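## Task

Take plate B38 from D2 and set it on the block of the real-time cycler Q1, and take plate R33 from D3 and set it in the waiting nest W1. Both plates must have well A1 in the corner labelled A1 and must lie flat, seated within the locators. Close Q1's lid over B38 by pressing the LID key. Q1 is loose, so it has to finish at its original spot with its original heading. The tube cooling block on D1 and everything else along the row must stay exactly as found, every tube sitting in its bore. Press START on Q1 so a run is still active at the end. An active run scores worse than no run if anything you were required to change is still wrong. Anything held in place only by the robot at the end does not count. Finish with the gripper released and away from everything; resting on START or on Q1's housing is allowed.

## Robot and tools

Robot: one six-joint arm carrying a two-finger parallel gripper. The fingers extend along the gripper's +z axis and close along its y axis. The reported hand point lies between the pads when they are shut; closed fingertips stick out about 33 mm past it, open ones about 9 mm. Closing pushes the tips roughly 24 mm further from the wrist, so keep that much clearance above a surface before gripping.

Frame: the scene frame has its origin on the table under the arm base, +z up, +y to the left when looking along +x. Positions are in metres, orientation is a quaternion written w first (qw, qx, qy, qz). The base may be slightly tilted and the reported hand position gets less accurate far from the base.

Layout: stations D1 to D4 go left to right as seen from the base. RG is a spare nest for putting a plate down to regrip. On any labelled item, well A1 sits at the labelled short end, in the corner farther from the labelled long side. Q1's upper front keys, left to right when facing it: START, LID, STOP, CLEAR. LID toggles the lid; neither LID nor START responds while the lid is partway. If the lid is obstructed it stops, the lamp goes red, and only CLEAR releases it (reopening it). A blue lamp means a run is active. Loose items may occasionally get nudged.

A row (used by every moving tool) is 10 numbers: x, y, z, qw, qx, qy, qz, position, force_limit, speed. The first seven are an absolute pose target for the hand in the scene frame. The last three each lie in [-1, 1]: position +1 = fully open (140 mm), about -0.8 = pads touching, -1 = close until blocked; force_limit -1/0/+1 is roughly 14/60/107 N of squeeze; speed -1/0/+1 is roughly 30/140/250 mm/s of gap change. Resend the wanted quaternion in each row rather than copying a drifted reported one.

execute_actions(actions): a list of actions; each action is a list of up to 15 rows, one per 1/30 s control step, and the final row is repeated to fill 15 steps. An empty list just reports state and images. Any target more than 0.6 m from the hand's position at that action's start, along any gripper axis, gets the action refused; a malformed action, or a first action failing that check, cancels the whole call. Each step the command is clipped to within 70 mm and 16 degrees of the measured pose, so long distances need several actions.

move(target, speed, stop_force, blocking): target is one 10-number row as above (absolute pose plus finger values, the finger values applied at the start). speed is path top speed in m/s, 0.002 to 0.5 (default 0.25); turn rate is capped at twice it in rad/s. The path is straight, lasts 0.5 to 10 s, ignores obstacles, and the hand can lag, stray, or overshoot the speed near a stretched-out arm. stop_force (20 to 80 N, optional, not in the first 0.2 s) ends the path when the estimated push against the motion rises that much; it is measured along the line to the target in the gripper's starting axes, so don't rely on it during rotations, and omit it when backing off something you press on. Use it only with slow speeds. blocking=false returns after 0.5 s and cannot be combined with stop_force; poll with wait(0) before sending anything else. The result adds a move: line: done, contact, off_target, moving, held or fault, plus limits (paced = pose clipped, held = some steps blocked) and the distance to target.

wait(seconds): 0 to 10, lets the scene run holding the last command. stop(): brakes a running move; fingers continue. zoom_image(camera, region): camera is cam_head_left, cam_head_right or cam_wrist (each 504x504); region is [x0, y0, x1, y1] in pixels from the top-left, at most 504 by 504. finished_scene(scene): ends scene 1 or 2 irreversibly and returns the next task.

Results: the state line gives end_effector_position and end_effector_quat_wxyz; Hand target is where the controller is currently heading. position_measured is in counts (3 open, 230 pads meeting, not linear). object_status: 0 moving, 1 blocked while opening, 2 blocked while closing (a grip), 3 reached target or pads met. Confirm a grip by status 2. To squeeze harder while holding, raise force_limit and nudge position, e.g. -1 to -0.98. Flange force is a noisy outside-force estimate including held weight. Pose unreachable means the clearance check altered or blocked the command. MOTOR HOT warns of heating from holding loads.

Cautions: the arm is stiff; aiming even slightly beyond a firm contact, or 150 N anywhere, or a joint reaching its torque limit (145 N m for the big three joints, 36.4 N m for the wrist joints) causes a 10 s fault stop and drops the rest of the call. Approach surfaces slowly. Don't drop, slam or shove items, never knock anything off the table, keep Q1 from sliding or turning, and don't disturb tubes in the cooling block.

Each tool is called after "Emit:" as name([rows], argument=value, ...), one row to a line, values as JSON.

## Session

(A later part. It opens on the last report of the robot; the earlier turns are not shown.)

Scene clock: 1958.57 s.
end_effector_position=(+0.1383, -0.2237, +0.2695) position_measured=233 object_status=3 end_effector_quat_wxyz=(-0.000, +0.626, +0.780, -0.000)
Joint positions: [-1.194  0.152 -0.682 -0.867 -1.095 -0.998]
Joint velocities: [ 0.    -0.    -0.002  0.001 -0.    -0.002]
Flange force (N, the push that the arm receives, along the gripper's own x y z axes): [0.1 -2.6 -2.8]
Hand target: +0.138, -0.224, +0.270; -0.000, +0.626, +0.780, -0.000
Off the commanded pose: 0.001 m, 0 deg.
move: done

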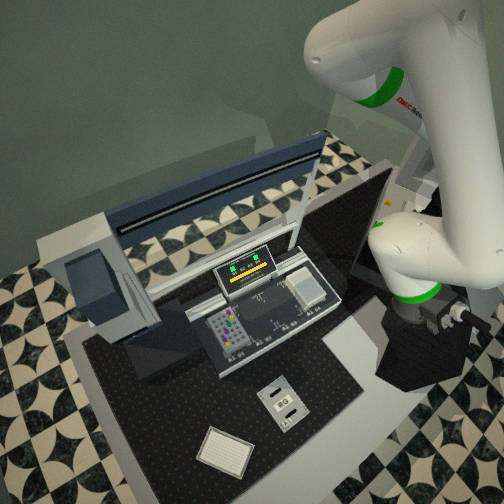

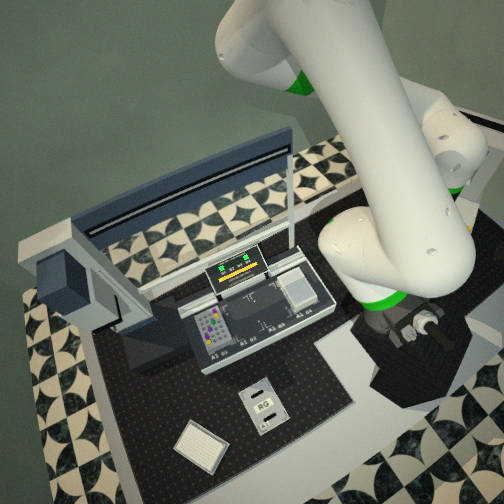

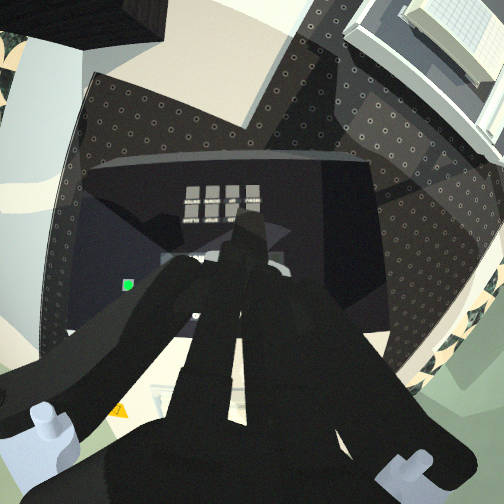

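Emit:
move(target=[0.1175,-0.2184,0.1747,0.1179,0.6205,0.7732,-0.0561,-1,0,0], speed=0.1)

Emit:
zoom_image(camera="cam_wrist", region=[150, 130, 350, 330])

Scene clock: 1966.43 s.
end_effector_position=(+0.1163, -0.2188, +0.1749) position_measured=233 object_status=3 end_effector_quat_wxyz=(+0.117, +0.621, +0.773, -0.057)
Joint positions: [-1.317  0.422 -0.857 -1.363 -0.832 -0.302]
Joint velocities: [-0.003  0.002  0.001 -0.002 -0.004  0.004]
Flange force (N, the push that the arm receives, along the gripper's own x y z axes): no reading
Hand target: +0.116, -0.219, +0.175; +0.117, +0.621, +0.773, -0.056
Off the commanded pose: 0.001 m, 0 deg.
move: done

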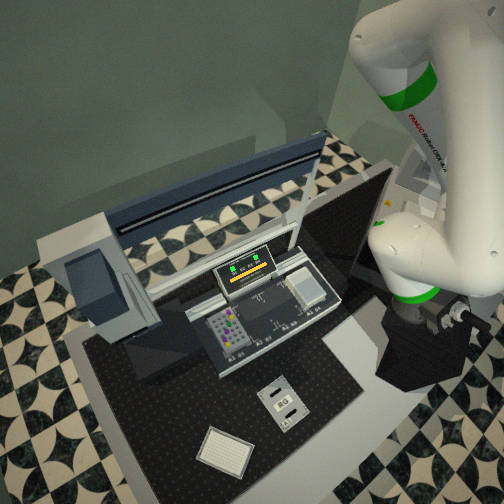

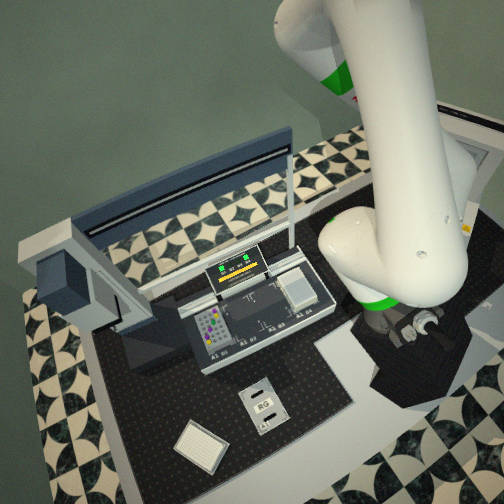

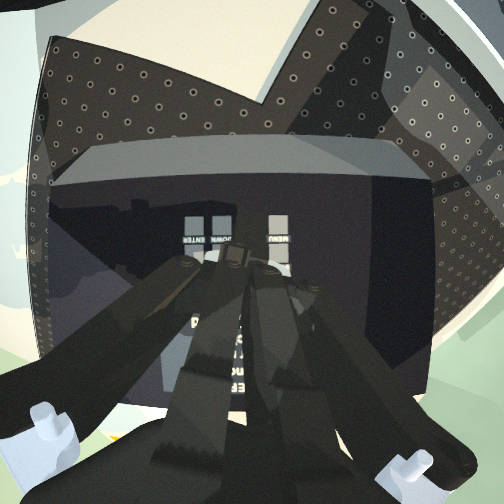

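Region (150, 130, 350, 330) of cam_wrist's 504x504 image, scaled by 2.520, with more detail than that image has.

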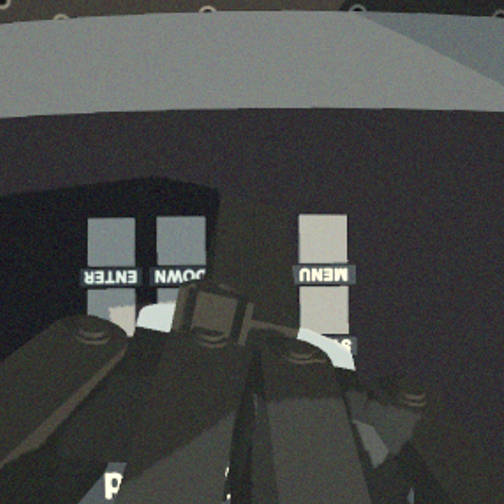

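Emit:
execute_actions([
  [[0.1176,-0.2187,0.1744,0.1179,0.6205,0.7732,-0.0561,-1,0,0],[0.1178,-0.2190,0.1740,0.1179,0.6205,0.7732,-0.0561,-1,0,0],[0.1180,-0.2194,0.1735,0.1179,0.6205,0.7732,-0.0561,-1,0,0],[0.1182,-0.2198,0.1730,0.1179,0.6205,0.7732,-0.0561,-1,0,0],[0.1184,-0.2202,0.1725,0.1179,0.6205,0.7732,-0.0561,-1,0,0],[0.1186,-0.2206,0.1720,0.1179,0.6205,0.7732,-0.0561,-1,0,0],[0.1188,-0.2211,0.1715,0.1179,0.6205,0.7732,-0.0561,-1,0,0],[0.1190,-0.2215,0.1710,0.1179,0.6205,0.7732,-0.0561,-1,0,0],[0.1192,-0.2219,0.1705,0.1179,0.6205,0.7732,-0.0561,-1,0,0],[0.1194,-0.2224,0.1700,0.1179,0.6205,0.7732,-0.0561,-1,0,0]],
  [[0.1195,-0.2226,0.1697,0.1179,0.6205,0.7732,-0.0561,-1,0,0],[0.1196,-0.2228,0.1695,0.1179,0.6205,0.7732,-0.0561,-1,0,0],[0.1197,-0.2230,0.1692,0.1179,0.6205,0.7732,-0.0561,-1,0,0],[0.1198,-0.2232,0.1690,0.1179,0.6205,0.7732,-0.0561,-1,0,0],[0.1199,-0.2235,0.1687,0.1179,0.6205,0.7732,-0.0561,-1,0,0],[0.1200,-0.2237,0.1684,0.1179,0.6205,0.7732,-0.0561,-1,0,0],[0.1201,-0.2239,0.1682,0.1179,0.6205,0.7732,-0.0561,-1,0,0],[0.1202,-0.2241,0.1679,0.1179,0.6205,0.7732,-0.0561,-1,0,0],[0.1203,-0.2243,0.1677,0.1179,0.6205,0.7732,-0.0561,-1,0,0],[0.1204,-0.2245,0.1674,0.1179,0.6205,0.7732,-0.0561,-1,0,0]],
  [[0.1204,-0.2245,0.1674,0.1179,0.6205,0.7732,-0.0561,-1,0,0],[0.1204,-0.2245,0.1674,0.1179,0.6205,0.7732,-0.0561,-1,0,0],[0.1204,-0.2245,0.1674,0.1179,0.6205,0.7732,-0.0561,-1,0,0],[0.1204,-0.2245,0.1674,0.1179,0.6205,0.7732,-0.0561,-1,0,0],[0.1204,-0.2245,0.1674,0.1179,0.6205,0.7732,-0.0561,-1,0,0],[0.1201,-0.2239,0.1682,0.1179,0.6205,0.7732,-0.0561,-1,0,0],[0.1198,-0.2232,0.1690,0.1179,0.6205,0.7732,-0.0561,-1,0,0],[0.1195,-0.2226,0.1697,0.1179,0.6205,0.7732,-0.0561,-1,0,0],[0.1192,-0.2219,0.1705,0.1179,0.6205,0.7732,-0.0561,-1,0,0],[0.1188,-0.2211,0.1715,0.1179,0.6205,0.7732,-0.0561,-1,0,0],[0.1184,-0.2202,0.1725,0.1179,0.6205,0.7732,-0.0561,-1,0,0],[0.1180,-0.2194,0.1735,0.1179,0.6205,0.7732,-0.0561,-1,0,0]],
])

Scene clock: 1994.80 s.
end_effector_position=(+0.1179, -0.2195, +0.1734) position_measured=233 object_status=3 end_effector_quat_wxyz=(+0.118, +0.621, +0.773, -0.056)
Joint positions: [-1.313  0.427 -0.855 -1.371 -0.833 -0.295]
Joint velocities: [-0.005 -0.014 -0.006  0.013 -0.006 -0.01 ]
Flange force (N, the push that the arm receives, along the gripper's own x y z axes): no reading
Flange force at the end of the 1st action (N, along the gripper's axes at the end of the call): no reading
Flange force at the end of the 2nd action (N, along the gripper's axes at the end of the call): no reading
Hand target: +0.118, -0.219, +0.173; +0.118, +0.621, +0.773, -0.056
Off the commanded pose: 0.000 m, 0 deg.
Step readings (end_effector_position; steps 1 to 15: 1st action; 16 to 30: 2nd action; 31 to 45: 3rd action):
0: (+0.1163, -0.2187, +0.1749)
1: (+0.1165, -0.2188, +0.1749)
2: (+0.1171, -0.2190, +0.1747)
4: (+0.1179, -0.2188, +0.1737)
8: (+0.1189, -0.2205, +0.1718)
15: (+0.1194, -0.2224, +0.1700)
16: (+0.1194, -0.2224, +0.1700)
17: (+0.1195, -0.2225, +0.1698)
19: (+0.1197, -0.2229, +0.1693)
23: (+0.1201, -0.2238, +0.1683)
30: (+0.1204, -0.2245, +0.1674)
31: (+0.1204, -0.2245, +0.1674)
32: (+0.1204, -0.2245, +0.1674)
34: (+0.1204, -0.2245, +0.1674)
38: (+0.1198, -0.2242, +0.1684)
45: end_effector_position above

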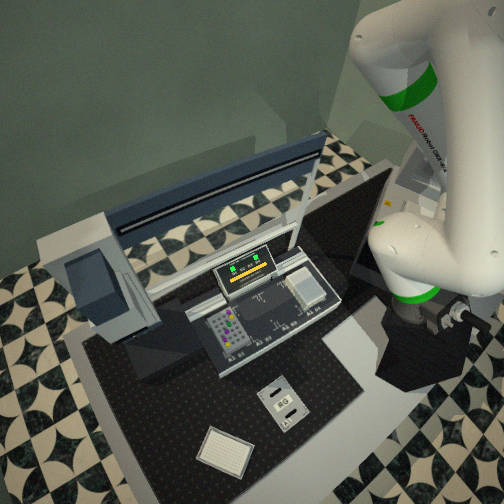

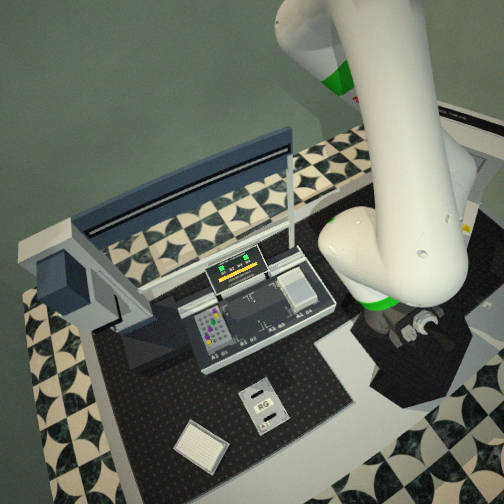

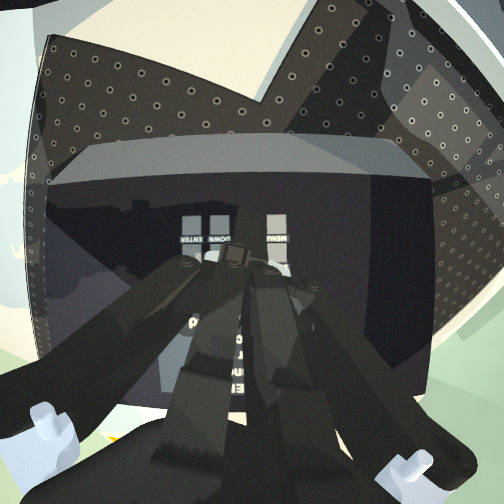

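Emit:
move(target=[0.1351,-0.2111,0.1735,0.1179,0.6205,0.7732,-0.0561,-1,0,0], speed=0.03)

Emit:
zoom_image(camera="cam_wrist", region=[150, 130, 350, 330])

Scene clock: 2001.20 s.
end_effector_position=(+0.1354, -0.2111, +0.1735) position_measured=233 object_status=3 end_effector_quat_wxyz=(+0.118, +0.621, +0.773, -0.056)
Joint positions: [-1.245  0.345 -0.882 -1.384 -0.823 -0.373]
Joint velocities: [ 0.001 -0.001 -0.     0.002  0.    -0.001]
Flange force (N, the push that the arm receives, along the gripper's own x y z axes): no reading
Hand target: +0.135, -0.211, +0.173; +0.118, +0.621, +0.773, -0.056
Off the commanded pose: 0.000 m, 0 deg.
move: done

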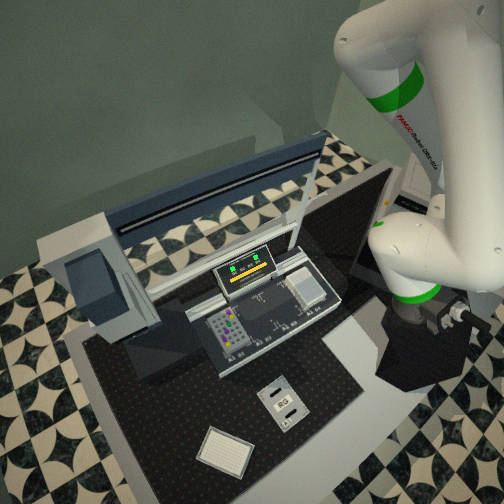

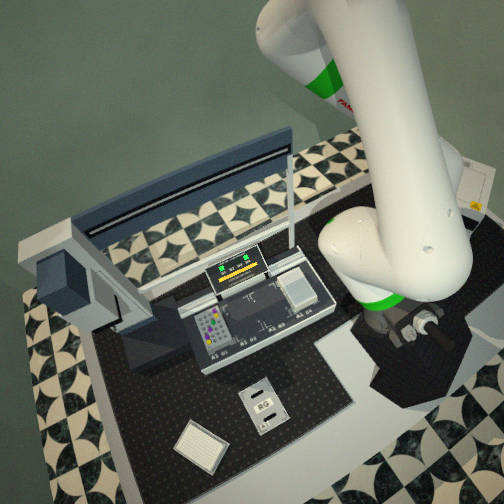

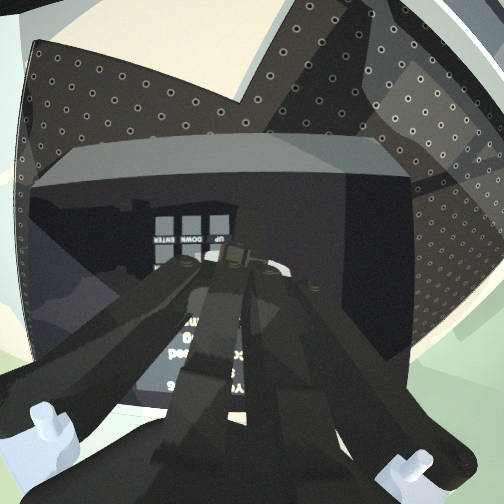

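Region (150, 130, 350, 330) of cam_wrist's 504x504 image, scaled by 2.520, with more detail than that image has.

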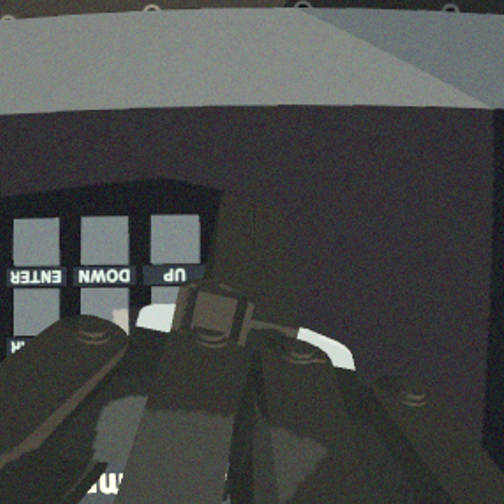

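Emit:
zoom_image(camera="cam_head_left", region=[170, 240, 360, 490])

Emit:
zoom_image(camera="cam_head_right", region=[404, 120, 504, 280])

Region (170, 240, 360, 490) of cam_head_left's 504x504 image, scaled by 2.016, with more detail than that image has; it fills the left 383 columns of this view, and the rest is white.

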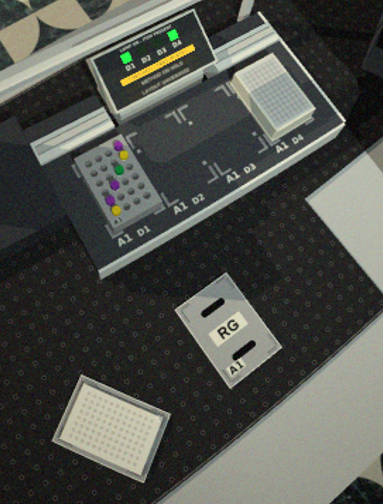

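Region (404, 120, 504, 280) of cam_head_right's 504x504 image, scaled by 3.150, with more detail than that image has; it fills the left 315 columns of this view, and the rest is white.

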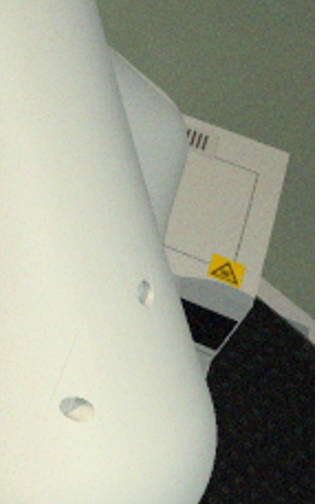

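Emit:
execute_actions([
  [[0.1353,-0.2115,0.1730,0.1179,0.6205,0.7732,-0.0561,-1,0,0],[0.1355,-0.2119,0.1725,0.1179,0.6205,0.7732,-0.0561,-1,0,0],[0.1357,-0.2123,0.1720,0.1179,0.6205,0.7732,-0.0561,-1,0,0],[0.1359,-0.2128,0.1715,0.1179,0.6205,0.7732,-0.0561,-1,0,0],[0.1361,-0.2132,0.1710,0.1179,0.6205,0.7732,-0.0561,-1,0,0],[0.1363,-0.2136,0.1705,0.1179,0.6205,0.7732,-0.0561,-1,0,0],[0.1365,-0.2141,0.1700,0.1179,0.6205,0.7732,-0.0561,-1,0,0],[0.1366,-0.2143,0.1697,0.1179,0.6205,0.7732,-0.0561,-1,0,0],[0.1367,-0.2146,0.1693,0.1179,0.6205,0.7732,-0.0561,-1,0,0],[0.1369,-0.2149,0.1690,0.1179,0.6205,0.7732,-0.0561,-1,0,0],[0.1370,-0.2152,0.1687,0.1179,0.6205,0.7732,-0.0561,-1,0,0],[0.1371,-0.2154,0.1684,0.1179,0.6205,0.7732,-0.0561,-1,0,0],[0.1373,-0.2157,0.1680,0.1179,0.6205,0.7732,-0.0561,-1,0,0],[0.1374,-0.2160,0.1677,0.1179,0.6205,0.7732,-0.0561,-1,0,0],[0.1375,-0.2162,0.1674,0.1179,0.6205,0.7732,-0.0561,-1,0,0]],
  [[0.1375,-0.2162,0.1674,0.1179,0.6205,0.7732,-0.0561,-1,0,0],[0.1375,-0.2162,0.1674,0.1179,0.6205,0.7732,-0.0561,-1,0,0],[0.1375,-0.2162,0.1674,0.1179,0.6205,0.7732,-0.0561,-1,0,0],[0.1375,-0.2162,0.1674,0.1179,0.6205,0.7732,-0.0561,-1,0,0],[0.1375,-0.2162,0.1674,0.1179,0.6205,0.7732,-0.0561,-1,0,0],[0.1375,-0.2162,0.1674,0.1179,0.6205,0.7732,-0.0561,-1,0,0],[0.1375,-0.2162,0.1674,0.1179,0.6205,0.7732,-0.0561,-1,0,0],[0.1375,-0.2162,0.1674,0.1179,0.6205,0.7732,-0.0561,-1,0,0],[0.1372,-0.2156,0.1682,0.1179,0.6205,0.7732,-0.0561,-1,0,0],[0.1369,-0.2149,0.1690,0.1179,0.6205,0.7732,-0.0561,-1,0,0],[0.1365,-0.2141,0.1700,0.1179,0.6205,0.7732,-0.0561,-1,0,0],[0.1361,-0.2132,0.1710,0.1179,0.6205,0.7732,-0.0561,-1,0,0],[0.1357,-0.2123,0.1720,0.1179,0.6205,0.7732,-0.0561,-1,0,0],[0.1353,-0.2115,0.1730,0.1179,0.6205,0.7732,-0.0561,-1,0,0]],
])

Emit:
zoom_image(camera="cam_wrist", region=[60, 280, 360, 460])

Scene clock: 2023.07 s.
end_effector_position=(+0.1354, -0.2124, +0.1720) position_measured=233 object_status=3 end_effector_quat_wxyz=(+0.118, +0.621, +0.773, -0.056)
Joint positions: [-1.242  0.352 -0.879 -1.389 -0.82  -0.369]
Joint velocities: [-0.062 -0.109 -0.062  0.1   -0.035 -0.06 ]
Flange force (N, the push that the arm receives, along the gripper's own x y z axes): no reading
Flange force at the end of the 1st action (N, along the gripper's axes at the end of the call): no reading
Hand target: +0.135, -0.212, +0.173; +0.118, +0.621, +0.773, -0.056
Off the commanded pose: 0.001 m, 0 deg.
Step readings (end_effector_position; steps 1 to 15: 1st action; 16 to 30: 2nd action):
0: (+0.1353, -0.2111, +0.1735)
1: (+0.1353, -0.2111, +0.1735)
2: (+0.1351, -0.2109, +0.1732)
4: (+0.1355, -0.2116, +0.1723)
8: (+0.1364, -0.2137, +0.1704)
15: (+0.1374, -0.2158, +0.1679)
16: (+0.1374, -0.2160, +0.1676)
17: (+0.1375, -0.2161, +0.1675)
19: (+0.1375, -0.2162, +0.1674)
23: (+0.1375, -0.2162, +0.1674)
30: end_effector_position above

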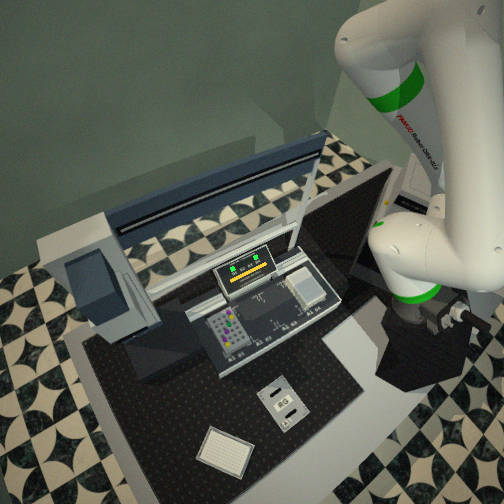

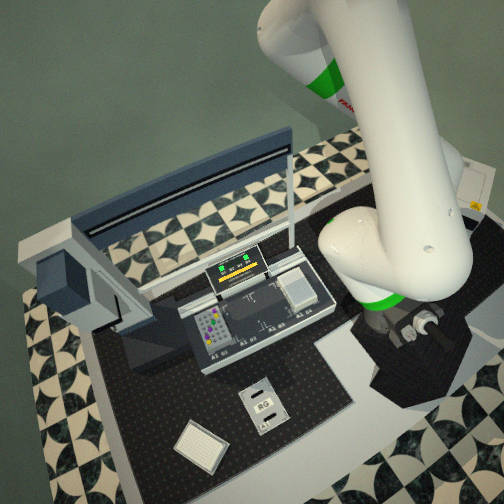

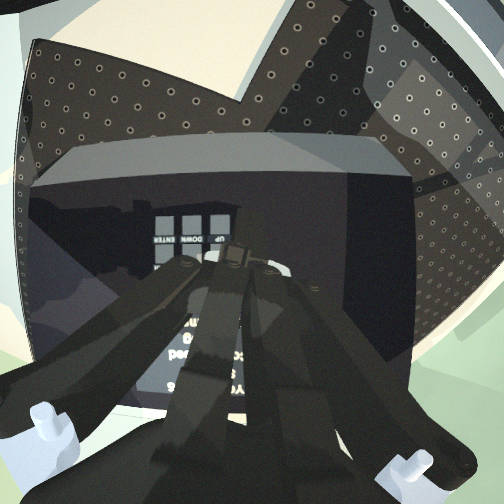

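Region (60, 280, 360, 460) of cam_wrist's 504x504 image, scaled by 1.680, with more detail than that image has; it fills the top 302 rows of this view, and the rest is white.

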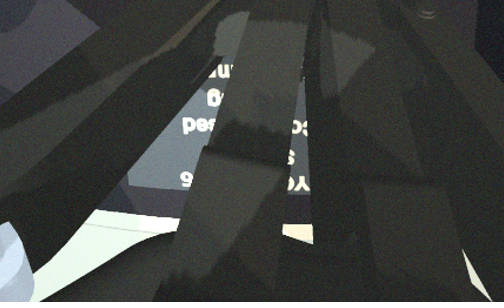

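Emit:
move(target=[0.139,-0.2200,0.25,0,0.6259,0.7799,0,-1,0,0], speed=0.12)

Scene clock: 2029.37 s.
end_effector_position=(+0.1399, -0.2197, +0.2498) position_measured=233 object_status=3 end_effector_quat_wxyz=(+0.001, +0.625, +0.780, +0.000)
Joint positions: [-1.156  0.178 -0.7   -0.909 -1.049 -0.975]
Joint velocities: [ 0.001  0.     0.001 -0.002 -0.002  0.   ]
Flange force (N, the push that the arm receives, along the gripper's own x y z axes): [-2.6 -6.2 -5.2]
Hand target: +0.140, -0.220, +0.250; +0.001, +0.625, +0.780, +0.000
Off the commanded pose: 0.001 m, 0 deg.
move: done

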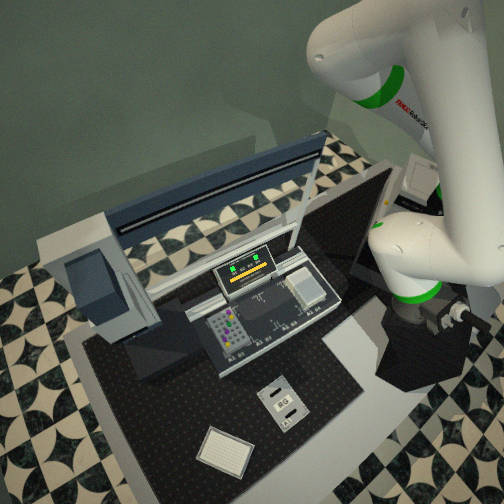

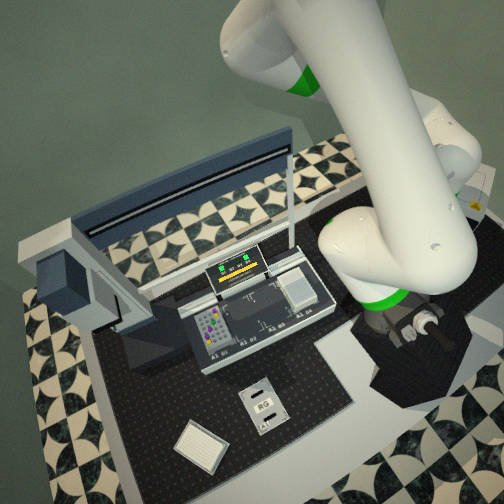

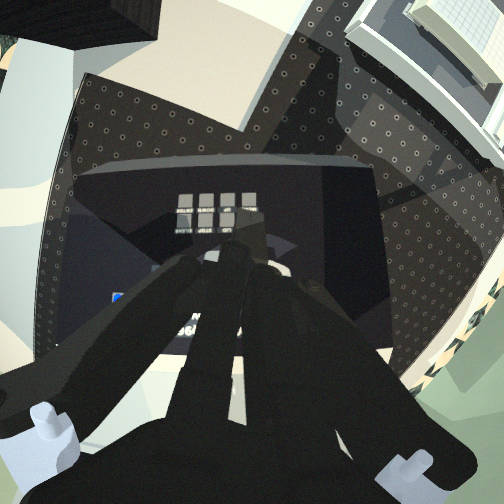

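The lamp is blue, so the run is on. Ending scene 1.

Emit:
finished_scene(scene=1)

The scene is finished: the task was done.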